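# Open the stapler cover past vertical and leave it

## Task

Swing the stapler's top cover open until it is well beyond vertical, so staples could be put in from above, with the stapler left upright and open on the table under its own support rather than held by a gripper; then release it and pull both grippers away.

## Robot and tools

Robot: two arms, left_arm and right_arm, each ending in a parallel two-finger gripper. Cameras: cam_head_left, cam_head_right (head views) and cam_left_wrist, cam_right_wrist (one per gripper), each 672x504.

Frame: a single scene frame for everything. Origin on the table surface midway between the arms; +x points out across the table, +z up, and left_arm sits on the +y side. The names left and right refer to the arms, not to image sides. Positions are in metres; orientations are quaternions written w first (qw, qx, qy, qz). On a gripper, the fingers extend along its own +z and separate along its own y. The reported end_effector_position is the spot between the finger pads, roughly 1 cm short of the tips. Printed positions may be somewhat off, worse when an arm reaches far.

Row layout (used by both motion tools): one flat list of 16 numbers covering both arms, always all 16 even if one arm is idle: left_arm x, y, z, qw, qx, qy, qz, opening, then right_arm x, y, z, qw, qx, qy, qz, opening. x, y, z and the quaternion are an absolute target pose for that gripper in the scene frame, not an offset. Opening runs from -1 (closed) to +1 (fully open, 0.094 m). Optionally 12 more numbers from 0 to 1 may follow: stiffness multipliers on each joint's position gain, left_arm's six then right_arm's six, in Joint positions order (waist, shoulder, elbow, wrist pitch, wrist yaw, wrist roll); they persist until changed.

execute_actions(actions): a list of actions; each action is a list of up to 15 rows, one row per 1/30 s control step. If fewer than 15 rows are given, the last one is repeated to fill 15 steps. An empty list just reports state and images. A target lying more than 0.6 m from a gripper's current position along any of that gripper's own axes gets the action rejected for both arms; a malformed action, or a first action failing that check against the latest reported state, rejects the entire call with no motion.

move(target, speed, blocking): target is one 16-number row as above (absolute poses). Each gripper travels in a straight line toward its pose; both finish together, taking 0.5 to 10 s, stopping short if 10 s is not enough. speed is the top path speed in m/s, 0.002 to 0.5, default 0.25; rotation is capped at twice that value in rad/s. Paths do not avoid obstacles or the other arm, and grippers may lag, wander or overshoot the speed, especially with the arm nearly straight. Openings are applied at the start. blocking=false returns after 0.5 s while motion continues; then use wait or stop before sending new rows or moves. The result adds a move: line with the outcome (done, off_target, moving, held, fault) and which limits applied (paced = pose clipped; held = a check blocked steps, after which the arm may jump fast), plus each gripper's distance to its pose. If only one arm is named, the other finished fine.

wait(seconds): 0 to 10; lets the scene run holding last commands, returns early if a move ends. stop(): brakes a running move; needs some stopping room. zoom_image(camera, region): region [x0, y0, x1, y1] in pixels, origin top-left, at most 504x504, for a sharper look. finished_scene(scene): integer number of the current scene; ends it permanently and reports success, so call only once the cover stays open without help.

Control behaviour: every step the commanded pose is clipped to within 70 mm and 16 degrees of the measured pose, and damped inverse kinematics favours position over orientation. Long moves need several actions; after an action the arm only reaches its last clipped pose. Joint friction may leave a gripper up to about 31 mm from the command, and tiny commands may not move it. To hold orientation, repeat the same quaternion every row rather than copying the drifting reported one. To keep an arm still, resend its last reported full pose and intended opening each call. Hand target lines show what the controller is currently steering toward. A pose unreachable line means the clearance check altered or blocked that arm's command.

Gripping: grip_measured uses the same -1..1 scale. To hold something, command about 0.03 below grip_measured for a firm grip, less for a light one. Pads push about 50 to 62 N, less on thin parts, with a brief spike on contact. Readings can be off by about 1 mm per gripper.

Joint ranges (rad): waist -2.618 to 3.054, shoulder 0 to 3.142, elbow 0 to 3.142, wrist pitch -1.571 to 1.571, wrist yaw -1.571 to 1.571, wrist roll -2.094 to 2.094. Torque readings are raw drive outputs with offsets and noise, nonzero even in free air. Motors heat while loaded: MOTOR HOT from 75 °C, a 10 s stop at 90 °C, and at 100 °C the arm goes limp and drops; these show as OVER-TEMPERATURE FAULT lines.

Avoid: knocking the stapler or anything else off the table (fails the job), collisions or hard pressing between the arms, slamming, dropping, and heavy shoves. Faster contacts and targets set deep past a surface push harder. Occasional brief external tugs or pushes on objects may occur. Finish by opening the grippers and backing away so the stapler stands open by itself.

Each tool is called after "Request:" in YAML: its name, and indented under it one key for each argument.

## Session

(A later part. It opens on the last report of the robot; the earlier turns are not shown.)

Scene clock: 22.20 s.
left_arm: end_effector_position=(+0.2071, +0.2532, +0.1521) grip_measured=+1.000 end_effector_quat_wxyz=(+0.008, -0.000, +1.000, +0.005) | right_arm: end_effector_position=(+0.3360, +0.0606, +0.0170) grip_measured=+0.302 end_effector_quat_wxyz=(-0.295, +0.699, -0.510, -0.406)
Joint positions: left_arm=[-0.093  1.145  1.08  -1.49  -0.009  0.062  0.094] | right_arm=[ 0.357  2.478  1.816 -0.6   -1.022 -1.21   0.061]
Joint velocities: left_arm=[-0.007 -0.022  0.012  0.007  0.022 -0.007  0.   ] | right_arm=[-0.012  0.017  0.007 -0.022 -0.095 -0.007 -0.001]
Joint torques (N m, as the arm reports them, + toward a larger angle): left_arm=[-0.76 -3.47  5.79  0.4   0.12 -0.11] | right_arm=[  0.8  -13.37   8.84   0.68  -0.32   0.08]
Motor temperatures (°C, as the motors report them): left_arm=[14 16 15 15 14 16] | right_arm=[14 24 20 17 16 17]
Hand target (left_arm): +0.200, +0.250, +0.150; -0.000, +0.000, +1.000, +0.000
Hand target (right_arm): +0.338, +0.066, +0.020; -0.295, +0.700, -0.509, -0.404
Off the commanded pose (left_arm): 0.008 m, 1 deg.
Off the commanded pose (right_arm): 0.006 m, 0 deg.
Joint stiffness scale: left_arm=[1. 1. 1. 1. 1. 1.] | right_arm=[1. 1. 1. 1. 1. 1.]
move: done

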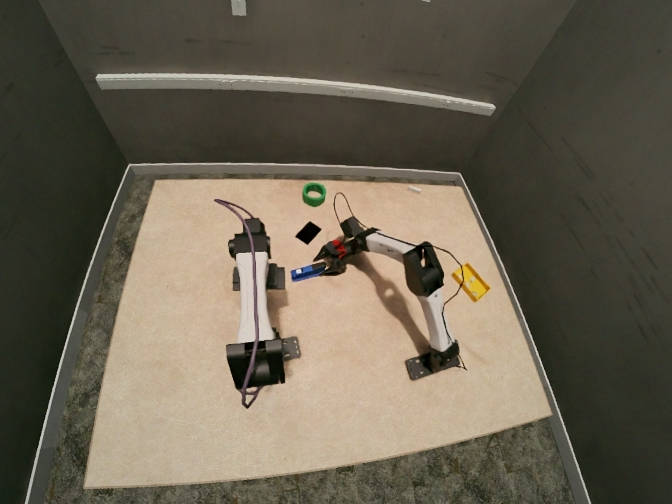

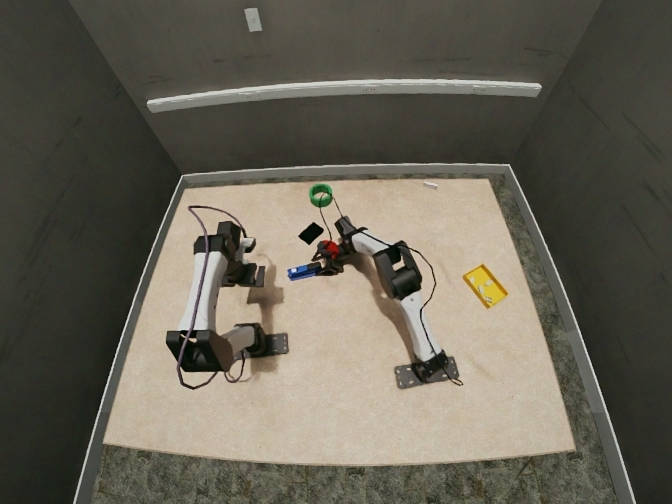

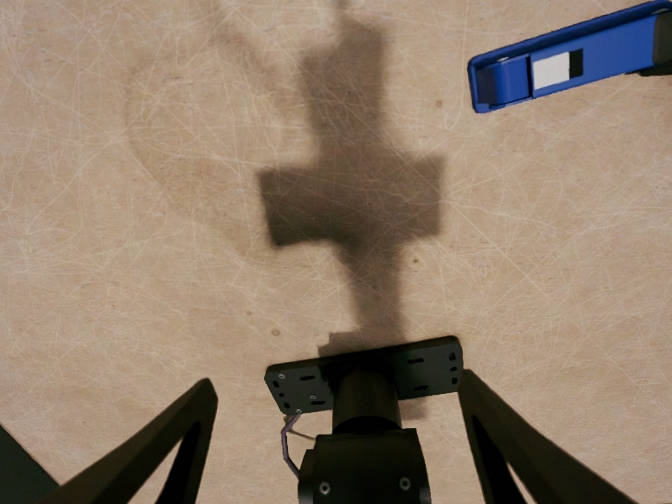

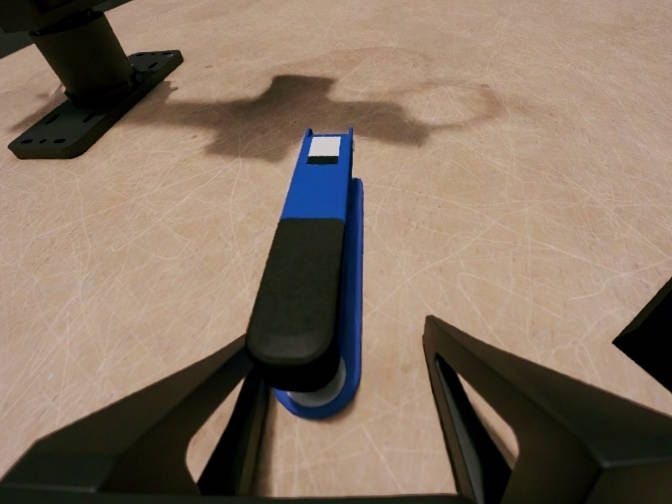

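Request:
move:
  target: [0.2,0.25,0.15,0,0,1,0,1,0.32,0.058,0.013,0.294,-0.70,0.509,0.4045,0.3]
  speed: 0.03

Request:
move:
  target: [0.25,0.2,0.13,0,0.809,0.588,0,1,0.32,0.058,0.013,0.294,-0.70,0.509,0.4045,-0.35]

Request:
zoom_image:
  camera: "cam_head_left"
  region: [270,230,390,300]

Scene clock: 23.47 s.
left_arm: end_effector_position=(+0.2071, +0.2532, +0.1521) grip_measured=+1.000 end_effector_quat_wxyz=(+0.008, -0.000, +1.000, +0.005) | right_arm: end_effector_position=(+0.3265, +0.0558, +0.0135) grip_measured=+0.302 end_effector_quat_wxyz=(-0.297, +0.698, -0.509, -0.406)
Joint positions: left_arm=[-0.093  1.145  1.08  -1.49  -0.009  0.062  0.094] | right_arm=[ 0.357  2.442  1.73  -0.543 -1.025 -1.208  0.061]
Joint velocities: left_arm=[-0.002  0.007 -0.002 -0.037 -0.022  0.022  0.   ] | right_arm=[ 0.012 -0.012 -0.017 -0.022 -0.007 -0.022  0.   ]
Joint torques (N m, as the arm reports them, + toward a larger angle): left_arm=[-0.75 -3.46  5.79  0.39  0.12 -0.11] | right_arm=[  0.99 -14.75   4.33   0.86  -0.29   0.04]
Motor temperatures (°C, as the motors report them): left_arm=[14 16 15 15 14 16] | right_arm=[14 24 20 17 16 17]
Hand target (left_arm): +0.200, +0.250, +0.150; -0.000, +0.000, +1.000, +0.000
Hand target (right_arm): +0.320, +0.058, +0.013; -0.294, +0.700, -0.509, -0.405
Off the commanded pose (left_arm): 0.008 m, 1 deg.
Off the commanded pose (right_arm): 0.007 m, 0 deg.
Joint stiffness scale: left_arm=[1. 1. 1. 1. 1. 1.] | right_arm=[1. 1. 1. 1. 1. 1.]
move: done

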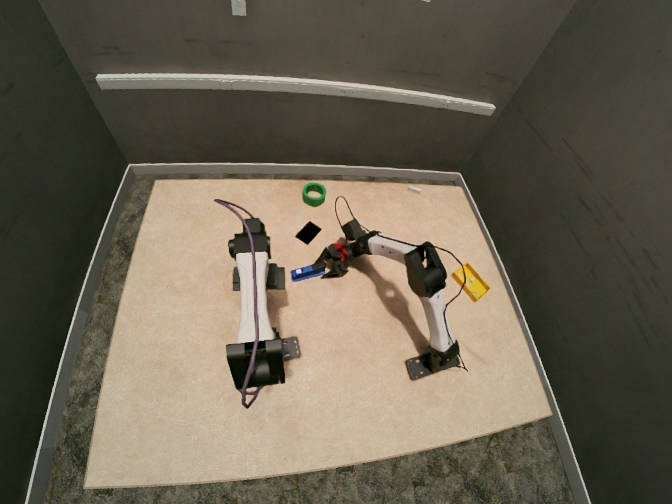

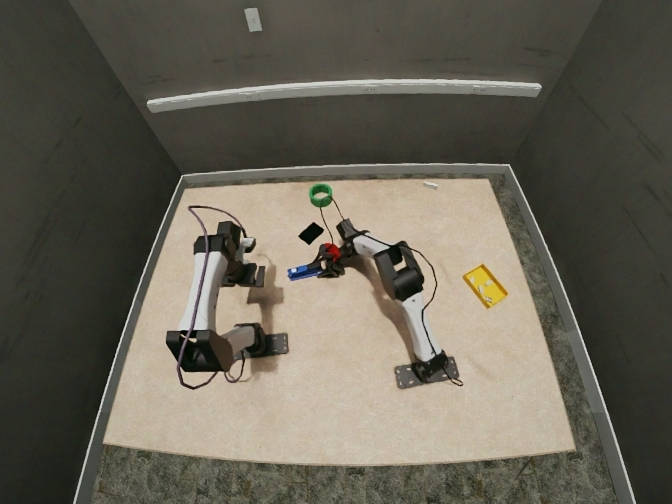

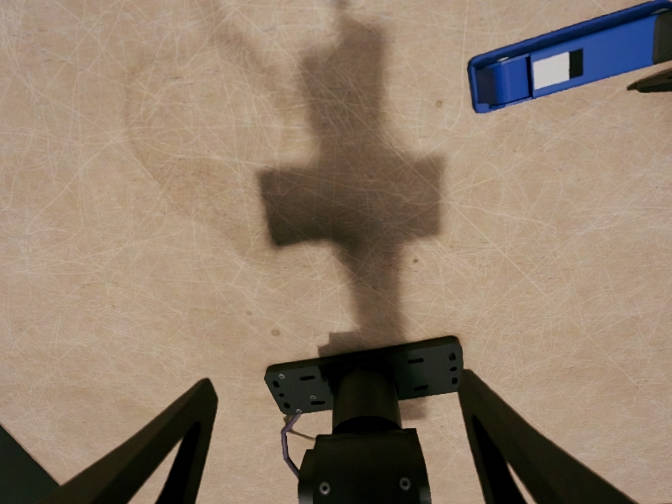

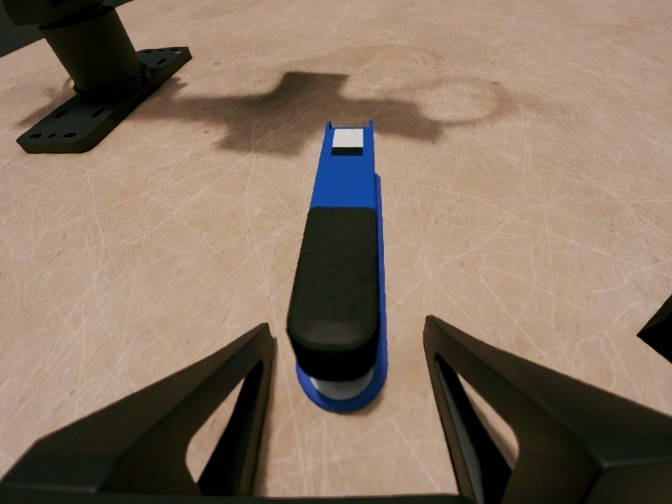

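Scene clock: 27.80 s.
left_arm: end_effector_position=(+0.2410, +0.2044, +0.1280) grip_measured=+1.000 end_effector_quat_wxyz=(-0.010, +0.804, +0.594, -0.003) | right_arm: end_effector_position=(+0.3263, +0.0558, +0.0136) grip_measured=-0.288 end_effector_quat_wxyz=(-0.297, +0.698, -0.509, -0.407)
Joint positions: left_arm=[-0.349  1.311  1.092 -1.369 -0.009  1.674  0.094] | right_arm=[ 0.357  2.442  1.73  -0.544 -1.026 -1.208  0.033]
Joint velocities: left_arm=[ 0.002 -0.012 -0.012  0.022 -0.051  0.125  0.   ] | right_arm=[-0.012 -0.007 -0.017 -0.022 -0.007 -0.051  0.001]
Joint torques (N m, as the arm reports them, + toward a larger angle): left_arm=[-0.73 -2.67  8.92  0.52  0.13  0.04] | right_arm=[  1.02 -14.79   4.28   0.9   -0.28   0.06]
Motor temperatures (°C, as the motors report them): left_arm=[14 16 15 15 14 16] | right_arm=[14 26 21 17 16 17]
Hand target (left_arm): +0.250, +0.201, +0.130; -0.001, +0.809, +0.588, +0.003
Hand target (right_arm): +0.320, +0.058, +0.013; -0.294, +0.701, -0.509, -0.405
Off the commanded pose (left_arm): 0.010 m, 1 deg.
Off the commanded pose (right_arm): 0.007 m, 0 deg.
Joint stiffness scale: left_arm=[1. 1. 1. 1. 1. 1.] | right_arm=[1. 1. 1. 1. 1. 1.]
move: done

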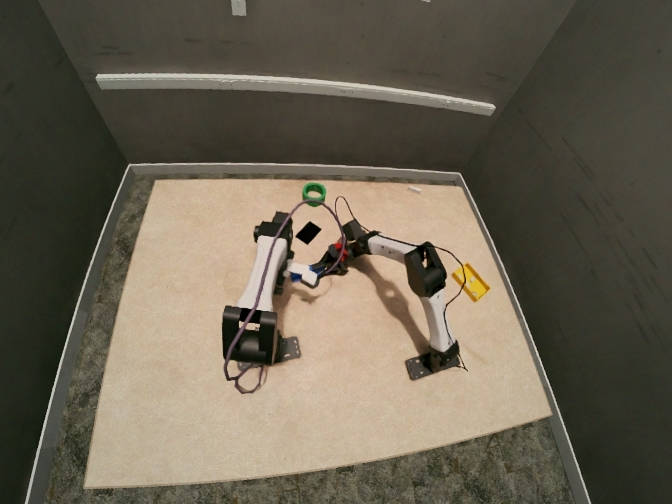

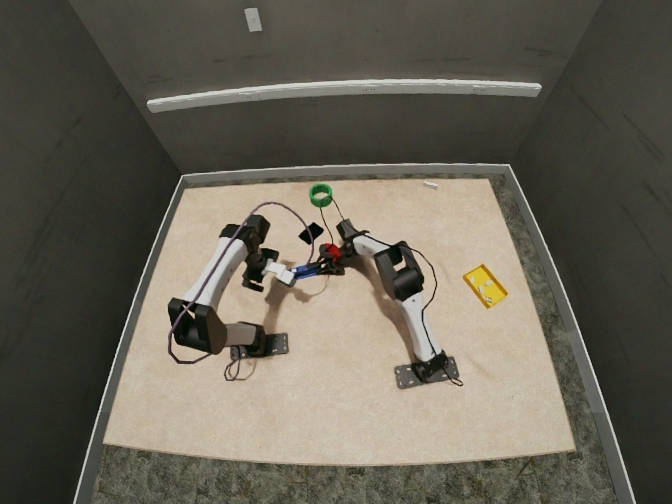

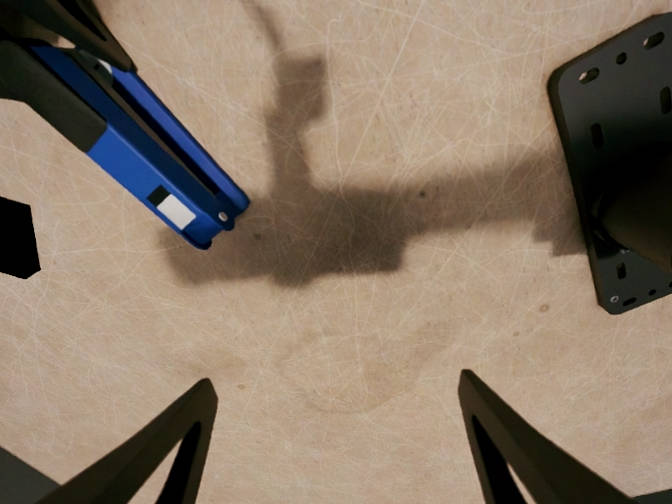

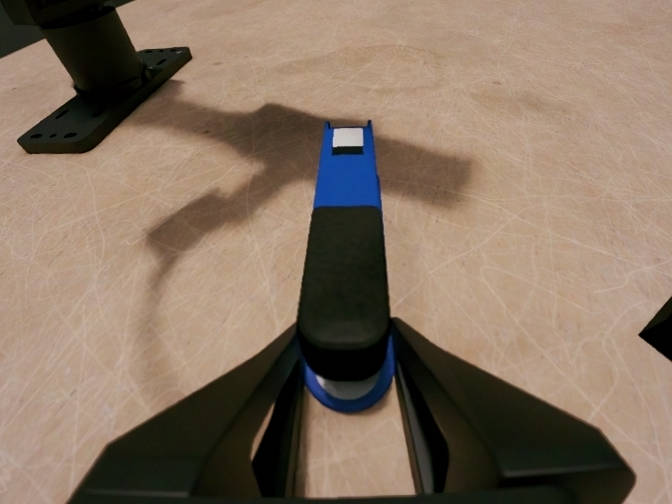

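Region (270, 230, 390, 300) of cam_head_left's 672x504 image, scaled by 4.200, with more detail than that image has; it fills the top 294 rows of this view, and the rest is white.

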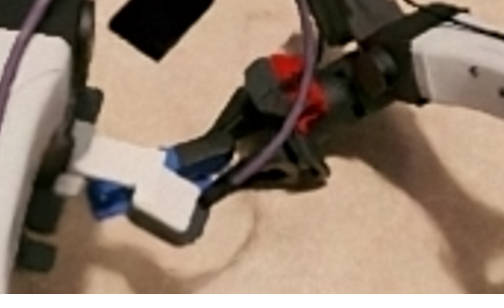

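Request:
move:
  target: [0.29,0.155,0.105,0.31,0.543,0.748,-0.225,0.4,0.32,0.058,0.013,0.294,-0.70,0.509,0.4045,-0.35]

Request:
zoom_image:
  camera: "cam_head_right"
  region: [240,210,380,300]

Scene clock: 31.37 s.
left_arm: end_effector_position=(+0.2890, +0.1535, +0.1068) grip_measured=+0.402 end_effector_quat_wxyz=(+0.305, +0.548, +0.746, -0.226) | right_arm: end_effector_position=(+0.3264, +0.0558, +0.0136) grip_measured=-0.288 end_effector_quat_wxyz=(-0.297, +0.698, -0.509, -0.407)
Joint positions: left_arm=[-0.025  1.324  0.814 -0.896  0.764  1.33   0.066] | right_arm=[ 0.357  2.442  1.73  -0.544 -1.026 -1.208  0.033]
Joint velocities: left_arm=[-0.007 -0.002 -0.007  0.022 -0.037 -0.037  0.   ] | right_arm=[ 0.002  0.002  0.027 -0.007 -0.007  0.007 -0.001]
Joint torques (N m, as the arm reports them, + toward a larger angle): left_arm=[ 0.11 -3.72  5.8   1.01  0.59 -0.12] | right_arm=[  1.01 -14.79   4.25   0.89  -0.28   0.06]
Motor temperatures (°C, as the motors report them): left_arm=[14 16 15 15 14 16] | right_arm=[14 27 21 17 16 17]
Hand target (left_arm): +0.289, +0.153, +0.103; +0.308, +0.540, +0.748, -0.232
Hand target (right_arm): +0.320, +0.058, +0.013; -0.294, +0.701, -0.509, -0.405
Off the commanded pose (left_arm): 0.003 m, 1 deg.
Off the commanded pose (right_arm): 0.007 m, 0 deg.
Joint stiffness scale: left_arm=[1. 1. 1. 1. 1. 1.] | right_arm=[1. 1. 1. 1. 1. 1.]
move: done

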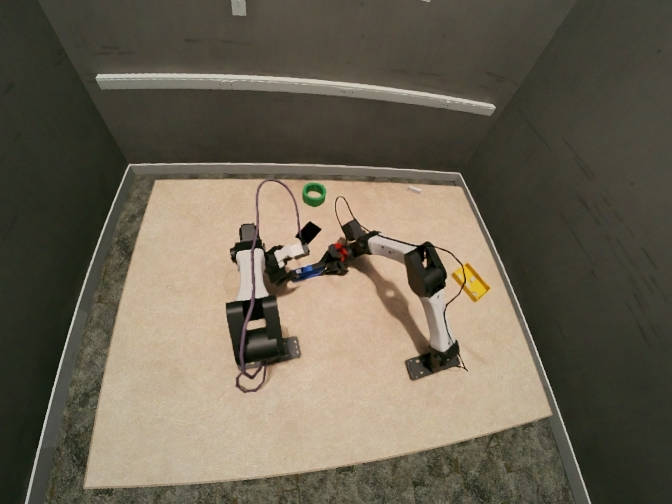

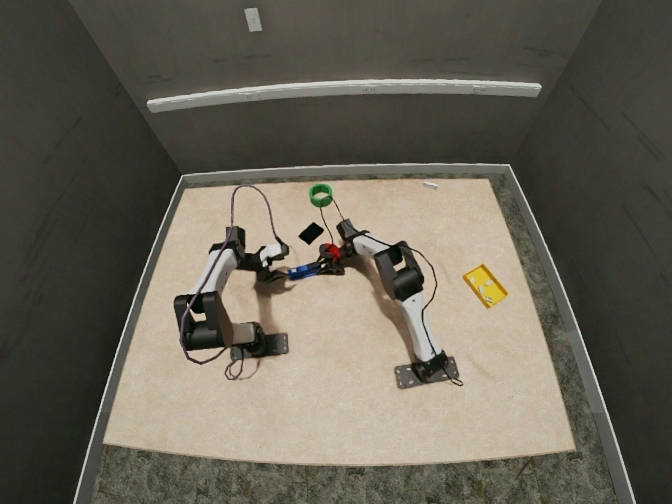

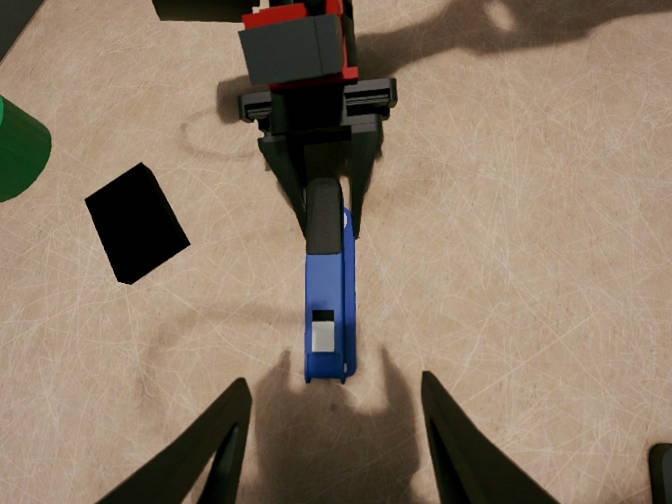

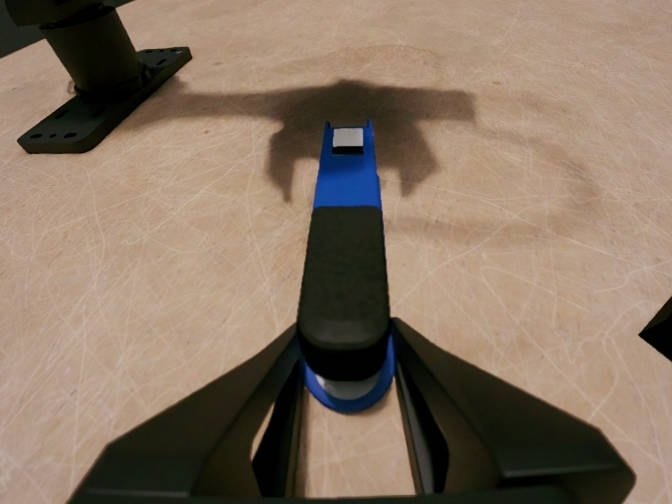

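Region (240, 210, 380, 300) of cam_head_right's 672x504 image, scaled by 3.600, with more detail than that image has; it fills the top 324 rows of this view, and the rest is white.

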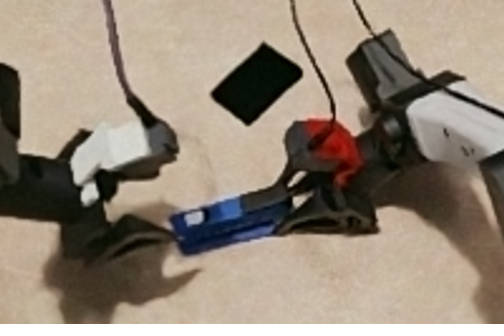

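Request:
move:
  target: [0.311,0.105,0.055,0.31,0.543,0.748,-0.225,0.2,0.32,0.058,0.013,0.294,-0.70,0.509,0.4045,-0.35]
  speed: 0.08

Request:
zoom_image:
  camera: "cam_left_wrist"
  region: [200,200,500,504]

Request:
zoom_image:
  camera: "cam_head_right"
  region: [240,210,380,300]

Scene clock: 33.33 s.
left_arm: end_effector_position=(+0.3131, +0.1076, +0.0623) grip_measured=+0.202 end_effector_quat_wxyz=(+0.316, +0.544, +0.746, -0.220) | right_arm: end_effector_position=(+0.3264, +0.0558, +0.0136) grip_measured=-0.288 end_effector_quat_wxyz=(-0.297, +0.698, -0.509, -0.407)
Joint positions: left_arm=[-0.235  1.424  0.675 -0.436  0.708  1.036  0.056] | right_arm=[ 0.357  2.442  1.73  -0.544 -1.026 -1.208  0.033]
Joint velocities: left_arm=[-0.007 -0.012 -0.007 -0.081 -0.007 -0.022  0.001] | right_arm=[-0.007 -0.002 -0.007  0.037  0.022  0.066  0.   ]
Joint torques (N m, as the arm reports them, + toward a larger angle): left_arm=[-0.88 -3.97  5.73  1.49  0.34 -0.15] | right_arm=[  1.   -14.78   4.25   0.9   -0.28   0.06]
Motor temperatures (°C, as the motors report them): left_arm=[14 16 16 15 14 16] | right_arm=[14 28 21 17 16 17]
Hand target (left_arm): +0.310, +0.106, +0.055; +0.310, +0.543, +0.748, -0.222
Hand target (right_arm): +0.320, +0.058, +0.013; -0.294, +0.701, -0.509, -0.405
Off the commanded pose (left_arm): 0.008 m, 1 deg.
Off the commanded pose (right_arm): 0.007 m, 0 deg.
Joint stiffness scale: left_arm=[1. 1. 1. 1. 1. 1.] | right_arm=[1. 1. 1. 1. 1. 1.]
move: done

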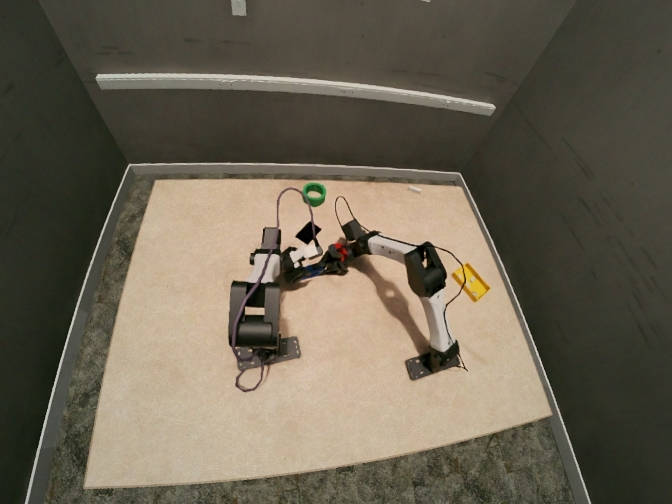

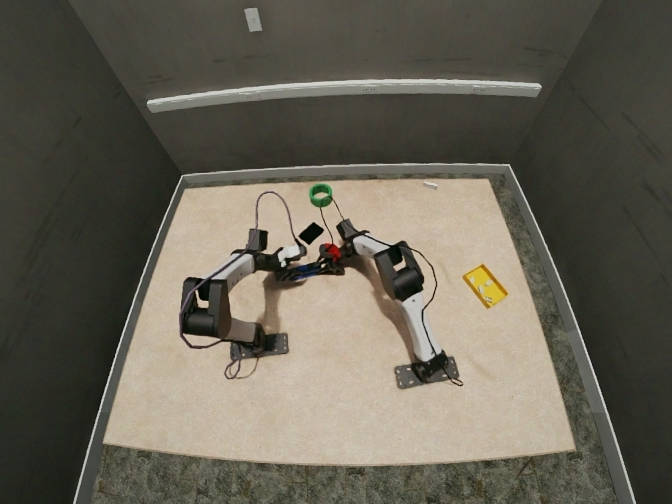

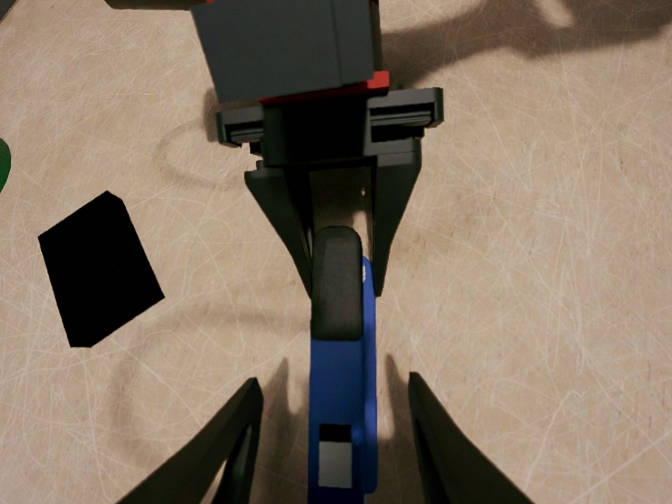

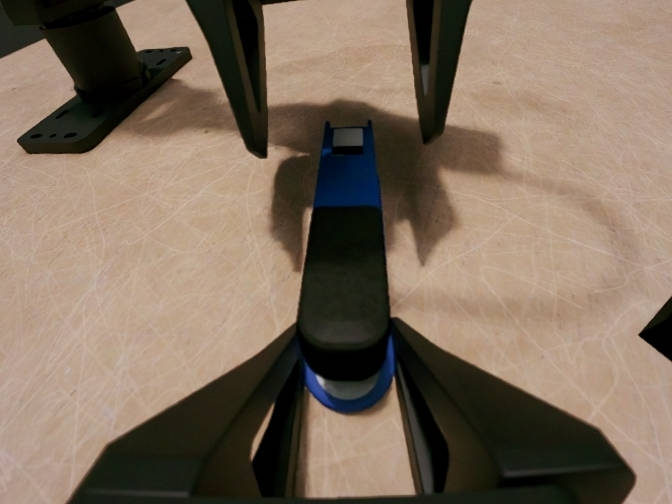

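Region (200, 200, 500, 504) of cam_left_wrist's 672x504 image, scaled by 1.658, with more detail than that image has; it fills the left 497 columns of this view, and the rest is white.

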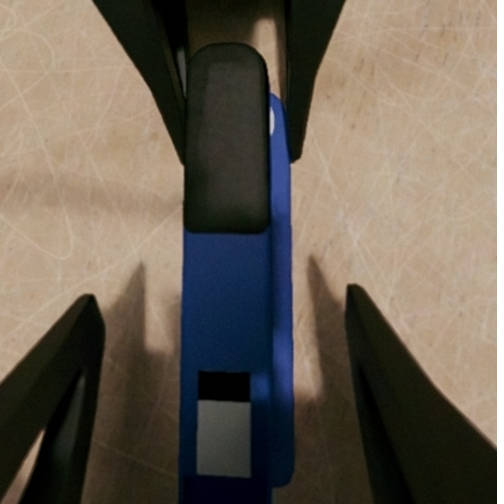

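Region (240, 210, 380, 300) of cam_head_right's 672x504 image, scaled by 3.600, with more detail than that image has; it fills the top 324 rows of this view, and the rest is white.

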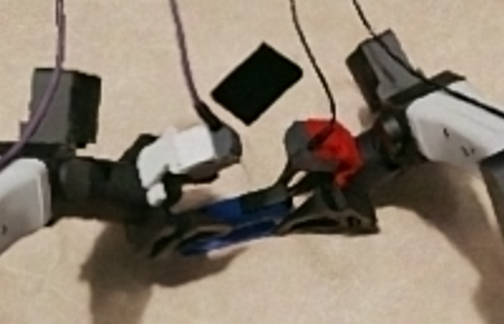

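Request:
move:
  target: [0.317,0.086,0.034,0.31,0.543,0.748,-0.225,0.2,0.32,0.058,0.013,0.294,-0.70,0.509,0.4045,-0.35]
  speed: 0.05

Request:
zoom_image:
  camera: "cam_head_right"
  region: [240,210,380,300]

Scene clock: 34.93 s.
left_arm: end_effector_position=(+0.3196, +0.0877, +0.0415) grip_measured=+0.202 end_effector_quat_wxyz=(+0.316, +0.544, +0.745, -0.222) | right_arm: end_effector_position=(+0.3264, +0.0558, +0.0136) grip_measured=-0.288 end_effector_quat_wxyz=(-0.297, +0.698, -0.509, -0.407)
Joint positions: left_arm=[-0.314  1.506  0.64  -0.262  0.681  0.944  0.056] | right_arm=[ 0.357  2.442  1.73  -0.544 -1.026 -1.208  0.033]
Joint velocities: left_arm=[ 0.002 -0.002 -0.012 -0.037  0.037  0.007  0.   ] | right_arm=[-0.012  0.007  0.012  0.095  0.022  0.007 -0.   ]
Joint torques (N m, as the arm reports them, + toward a larger angle): left_arm=[-0.85 -4.43  5.51  1.65  0.37 -0.13] | right_arm=[  1.02 -14.78   4.26   0.9   -0.28   0.06]
Motor temperatures (°C, as the motors report them): left_arm=[14 16 16 15 14 16] | right_arm=[14 29 21 17 16 17]
Hand target (left_arm): +0.316, +0.087, +0.034; +0.310, +0.543, +0.748, -0.224
Hand target (right_arm): +0.320, +0.058, +0.013; -0.294, +0.701, -0.509, -0.405
Off the commanded pose (left_arm): 0.008 m, 1 deg.
Off the commanded pose (right_arm): 0.007 m, 0 deg.
Joint stiffness scale: left_arm=[1. 1. 1. 1. 1. 1.] | right_arm=[1. 1. 1. 1. 1. 1.]
move: done

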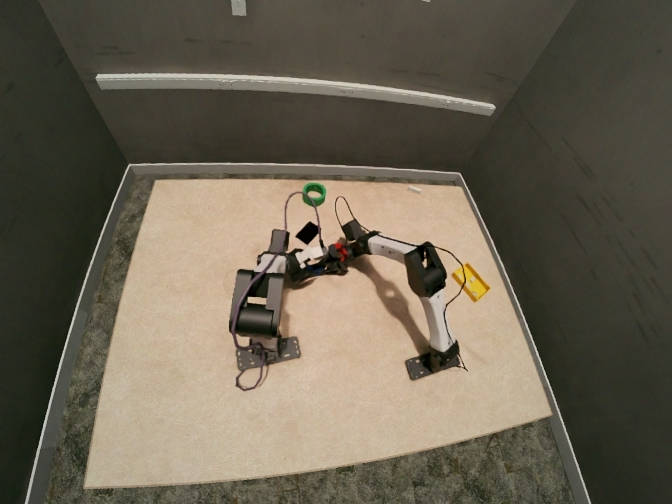

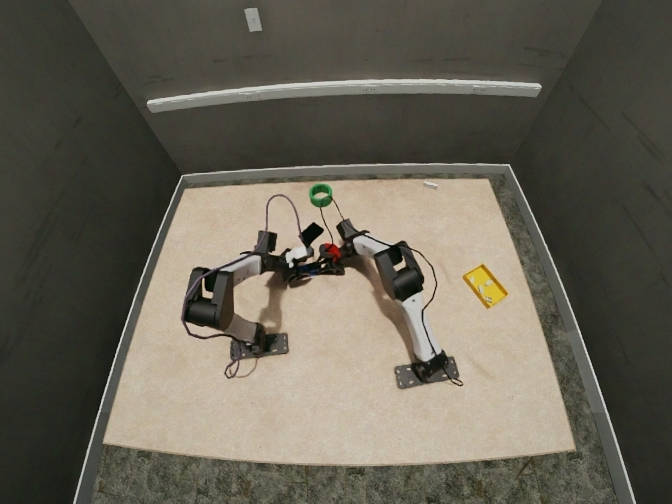

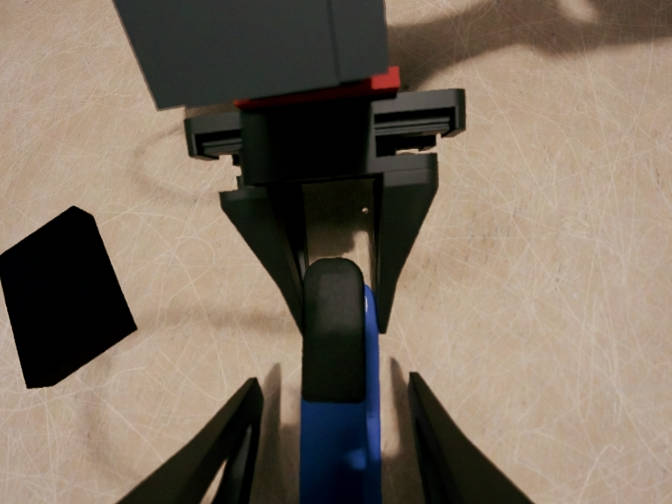

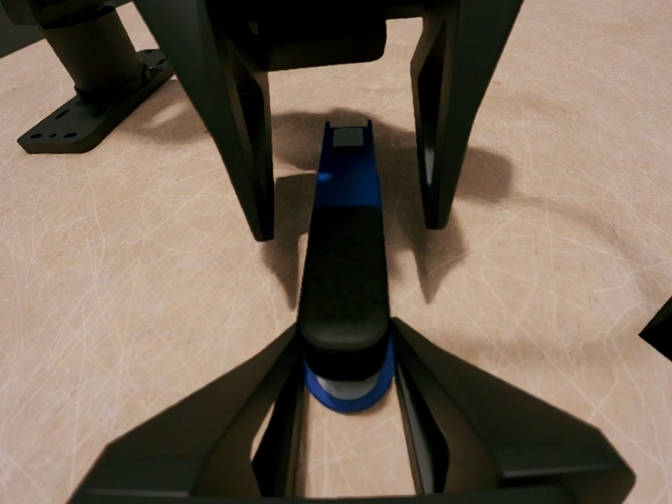

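Region (240, 210, 380, 300) of cam_head_right's 672x504 image, scaled by 3.600, with more detail than that image has; it fills the top 324 rows of this view, and the rest is white.

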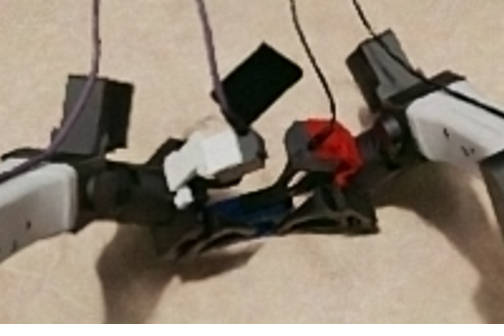

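Close and see.

Request:
move:
  target: [0.317,0.086,0.028,0.31,0.543,0.748,-0.225,-0.55,0.32,0.058,0.013,0.294,-0.70,0.509,0.4045,-0.35]
  speed: 0.05

Scene clock: 35.87 s.
left_arm: end_effector_position=(+0.3195, +0.0871, +0.0412) grip_measured=-0.524 end_effector_quat_wxyz=(+0.319, +0.548, +0.741, -0.222) | right_arm: end_effector_position=(+0.3266, +0.0558, +0.0135) grip_measured=-0.288 end_effector_quat_wxyz=(-0.297, +0.698, -0.509, -0.406)
Joint positions: left_arm=[-0.314  1.507  0.635 -0.252  0.685  0.952  0.022] | right_arm=[ 0.357  2.442  1.73  -0.543 -1.025 -1.209  0.033]
Joint velocities: left_arm=[-0.012  0.002 -0.012 -0.007 -0.037 -0.007  0.   ] | right_arm=[-0.017 -0.007  0.007 -0.022 -0.022 -0.037 -0.   ]
Joint torques (N m, as the arm reports them, + toward a larger angle): left_arm=[-0.81 -3.29  4.87  1.91  0.32 -0.23] | right_arm=[  1.   -14.78   4.25   0.89  -0.29   0.07]
Motor temperatures (°C, as the motors report them): left_arm=[14 16 16 15 14 16] | right_arm=[14 29 21 17 16 17]
Hand target (left_arm): +0.316, +0.087, +0.029; +0.310, +0.543, +0.748, -0.225
Hand target (right_arm): +0.320, +0.058, +0.013; -0.294, +0.701, -0.509, -0.405
Off the commanded pose (left_arm): 0.013 m, 1 deg.
Off the commanded pose (right_arm): 0.007 m, 0 deg.
Joint stiffness scale: left_arm=[1. 1. 1. 1. 1. 1.] | right_arm=[1. 1. 1. 1. 1. 1.]
move: off_target (left_arm)

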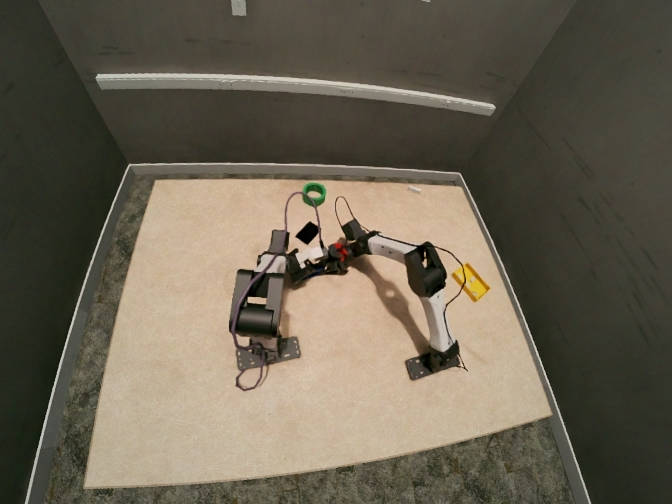

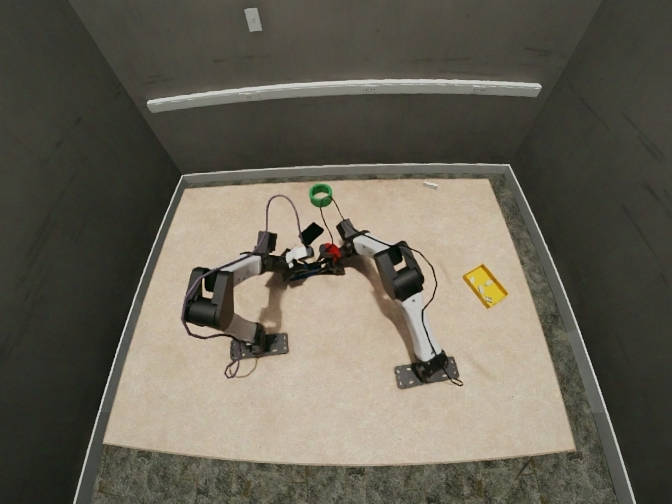

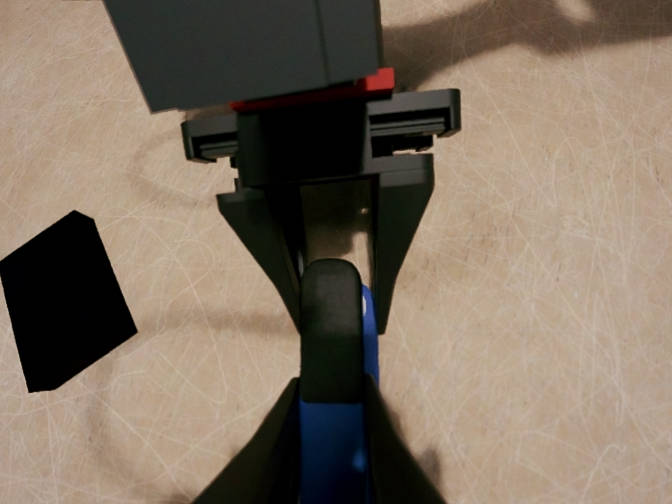

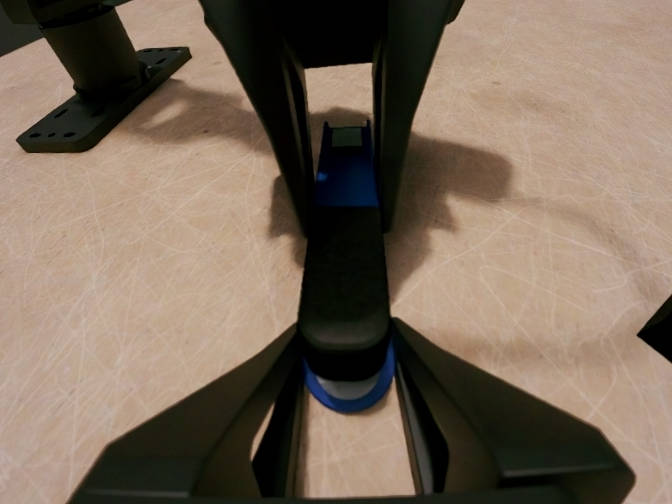

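Request:
move:
  target: [0.318,0.091,0.064,0.434,0.496,0.682,-0.316,-0.56,0.32,0.058,0.013,0.294,-0.70,0.509,0.4045,-0.35]
  speed: 0.03

Request:
zoom_image:
  camera: "cam_head_right"
  region: [240,210,380,300]

Scene clock: 42.13 s.
left_arm: end_effector_position=(+0.3184, +0.0920, +0.0618) grip_measured=-0.526 end_effector_quat_wxyz=(+0.424, +0.504, +0.688, -0.305) | right_arm: end_effector_position=(+0.3265, +0.0559, +0.0137) grip_measured=-0.288 end_effector_quat_wxyz=(-0.298, +0.699, -0.508, -0.406)
Joint positions: left_arm=[-0.172  1.514  0.508  0.004  1.002  0.931  0.022] | right_arm=[ 0.357  2.442  1.73  -0.542 -1.026 -1.21   0.033]
Joint velocities: left_arm=[-0.007 -0.012  0.017 -0.022 -0.037  0.007  0.001] | right_arm=[-0.002  0.007  0.012 -0.022  0.066 -0.037 -0.001]
Joint torques (N m, as the arm reports them, + toward a larger angle): left_arm=[-0.01 -4.28  5.67  2.03  0.84 -0.34] | right_arm=[  1.02 -14.79   4.27   0.89  -0.28   0.09]
Motor temperatures (°C, as the motors report them): left_arm=[14 17 16 16 15 16] | right_arm=[14 31 21 18 16 17]
Hand target (left_arm): +0.318, +0.090, +0.064; +0.432, +0.496, +0.682, -0.319
Hand target (right_arm): +0.320, +0.058, +0.013; -0.294, +0.701, -0.509, -0.405
Off the commanded pose (left_arm): 0.002 m, 2 deg.
Off the commanded pose (right_arm): 0.007 m, 1 deg.
Joint stiffness scale: left_arm=[1. 1. 1. 1. 1. 1.] | right_arm=[1. 1. 1. 1. 1. 1.]
move: done

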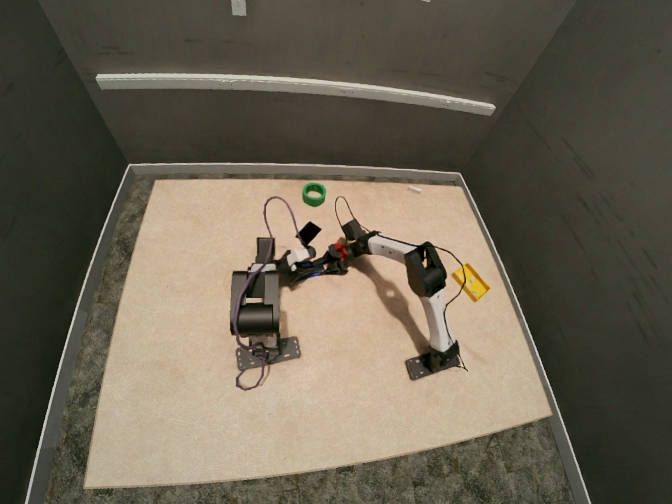

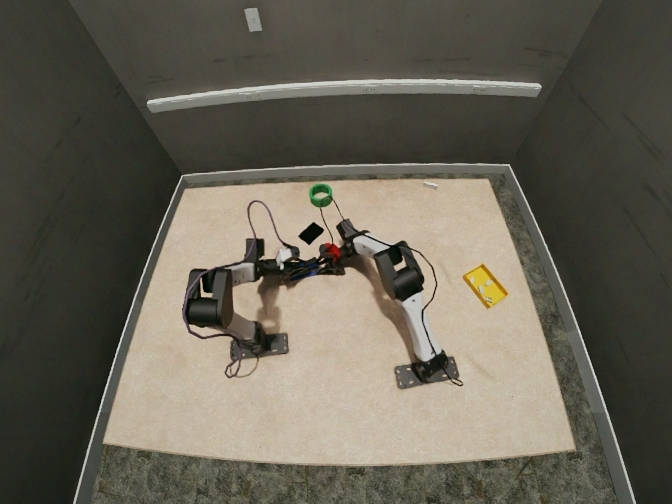

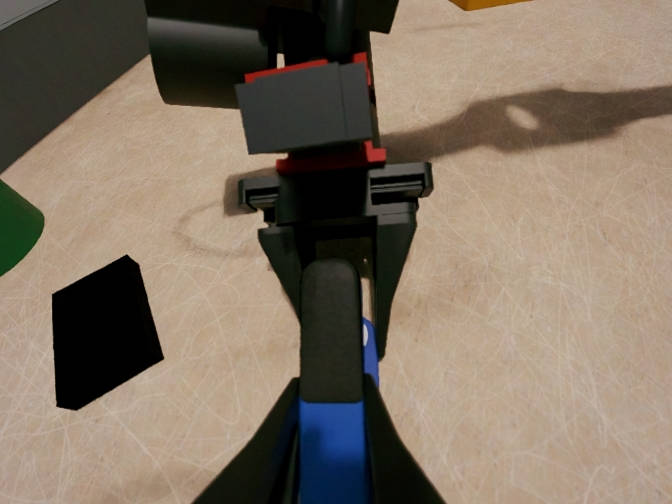

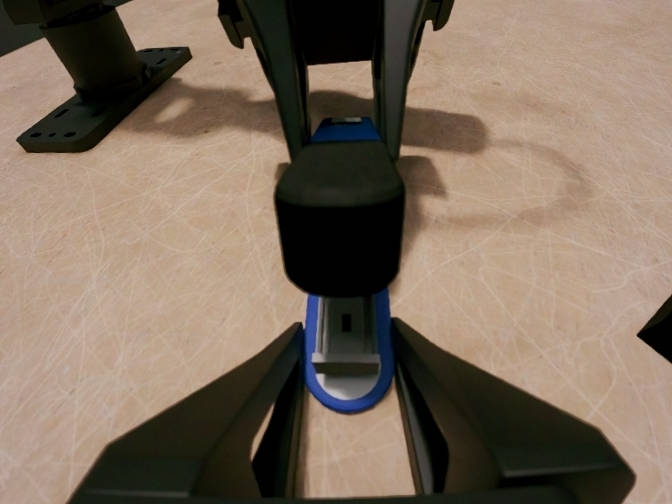

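Region (240, 210, 380, 300) of cam_head_right's 672x504 image, scaled by 3.600, with more detail than that image has; it fills the top 324 rows of this view, and the rest is white.

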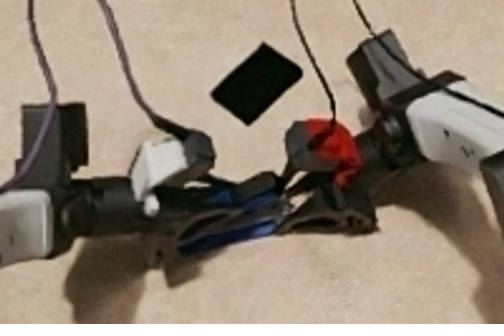

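Request:
execute_actions:
  actions:
    - [[0.316,0.099,0.073,0.434,0.496,0.682,-0.316,-0.545,0.32,0.058,0.013,0.294,-0.70,0.509,0.4045,-0.35]]
    - [[0.312,0.110,0.082,0.434,0.496,0.682,-0.316,-0.545,0.32,0.058,0.013,0.294,-0.70,0.509,0.4045,-0.35]]
    - [[0.309,0.121,0.089,0.434,0.496,0.682,-0.316,-0.545,0.32,0.058,0.013,0.294,-0.70,0.509,0.4045,-0.35]]
    - [[0.305,0.133,0.093,0.434,0.496,0.682,-0.316,-0.545,0.32,0.058,0.013,0.294,-0.70,0.509,0.4045,-0.35]]

Request:
zoom_image:
  camera: "cam_head_right"
  region: [240,210,380,300]

Scene clock: 47.53 s.
left_arm: end_effector_position=(+0.2991, +0.1243, +0.0875) grip_measured=-0.528 end_effector_quat_wxyz=(+0.431, +0.495, +0.676, -0.334) | right_arm: end_effector_position=(+0.3146, +0.0716, +0.0201) grip_measured=-0.288 end_effector_quat_wxyz=(-0.300, +0.700, -0.490, -0.424)
Joint positions: left_arm=[ 0.004  1.458  0.594 -0.444  1.138  1.255  0.022] | right_arm=[ 0.39   2.442  1.73  -0.518 -1.06  -1.19   0.033]
Joint velocities: left_arm=[-0.002 -0.012  0.017 -0.125  0.007 -0.022  0.   ] | right_arm=[ 0.002  0.002 -0.022  0.007  0.007 -0.037  0.001]
Joint torques (N m, as the arm reports them, + toward a larger angle): left_arm=[ 1.42 -5.91  8.63  0.57  0.36  0.  ] | right_arm=[ -1.85 -14.75   4.28   0.7    0.02  -0.11]
Motor temperatures (°C, as the motors report them): left_arm=[14 17 16 16 15 16] | right_arm=[14 32 21 18 16 17]
Hand target (left_arm): +0.305, +0.132, +0.093; +0.435, +0.496, +0.682, -0.317
Hand target (right_arm): +0.320, +0.058, +0.013; -0.294, +0.700, -0.509, -0.406
Off the commanded pose (left_arm): 0.012 m, 2 deg.
Off the commanded pose (right_arm): 0.016 m, 3 deg.
Joint stiffness scale: left_arm=[1. 1. 1. 1. 1. 1.] | right_arm=[1. 1. 1. 1. 1. 1.]

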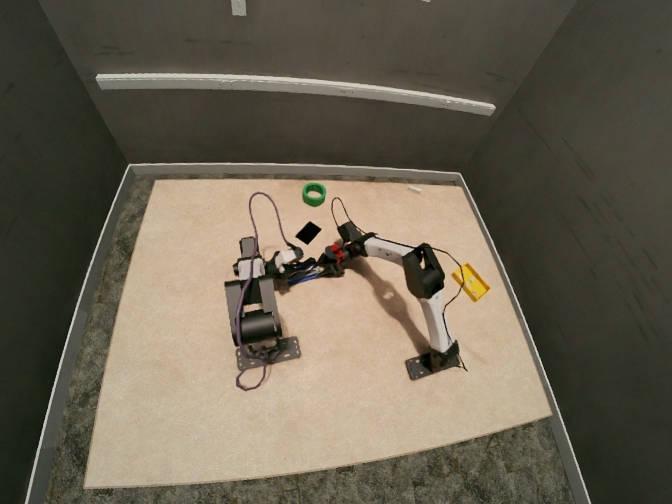

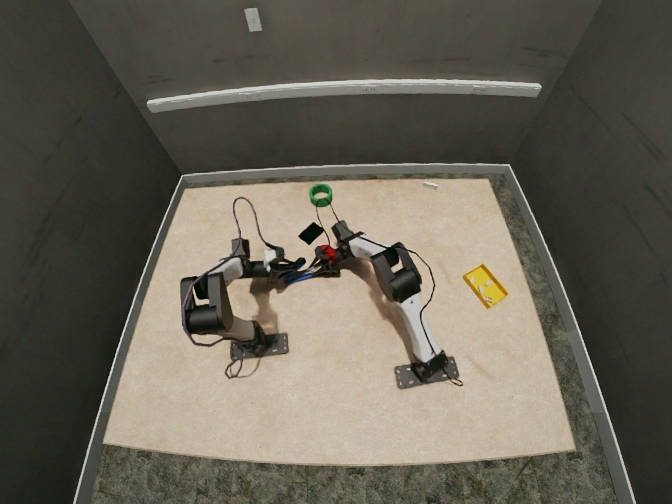

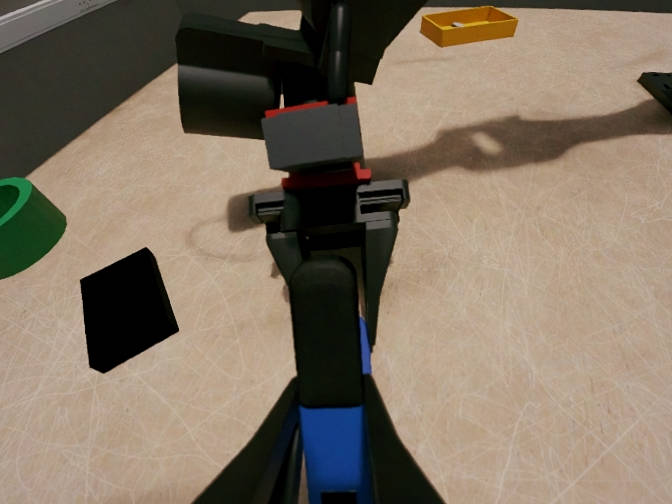

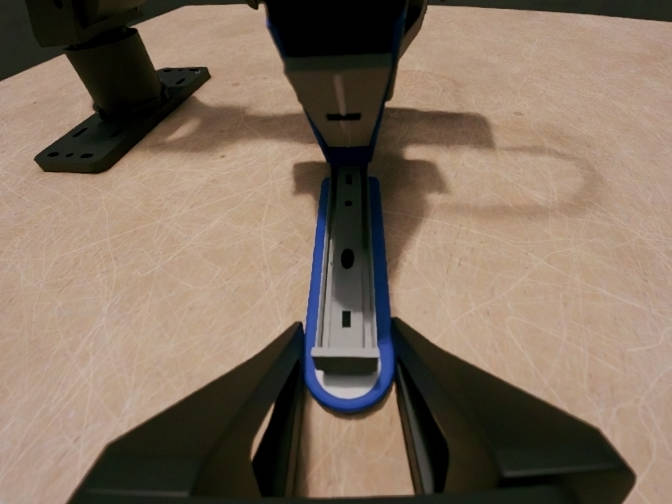

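Region (240, 210, 380, 300) of cam_head_right's 672x504 image, scaled by 3.600, with more detail than that image has; it fills the top 324 rows of this view, and the rest is white.

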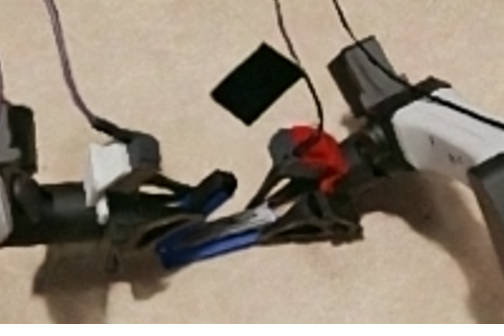

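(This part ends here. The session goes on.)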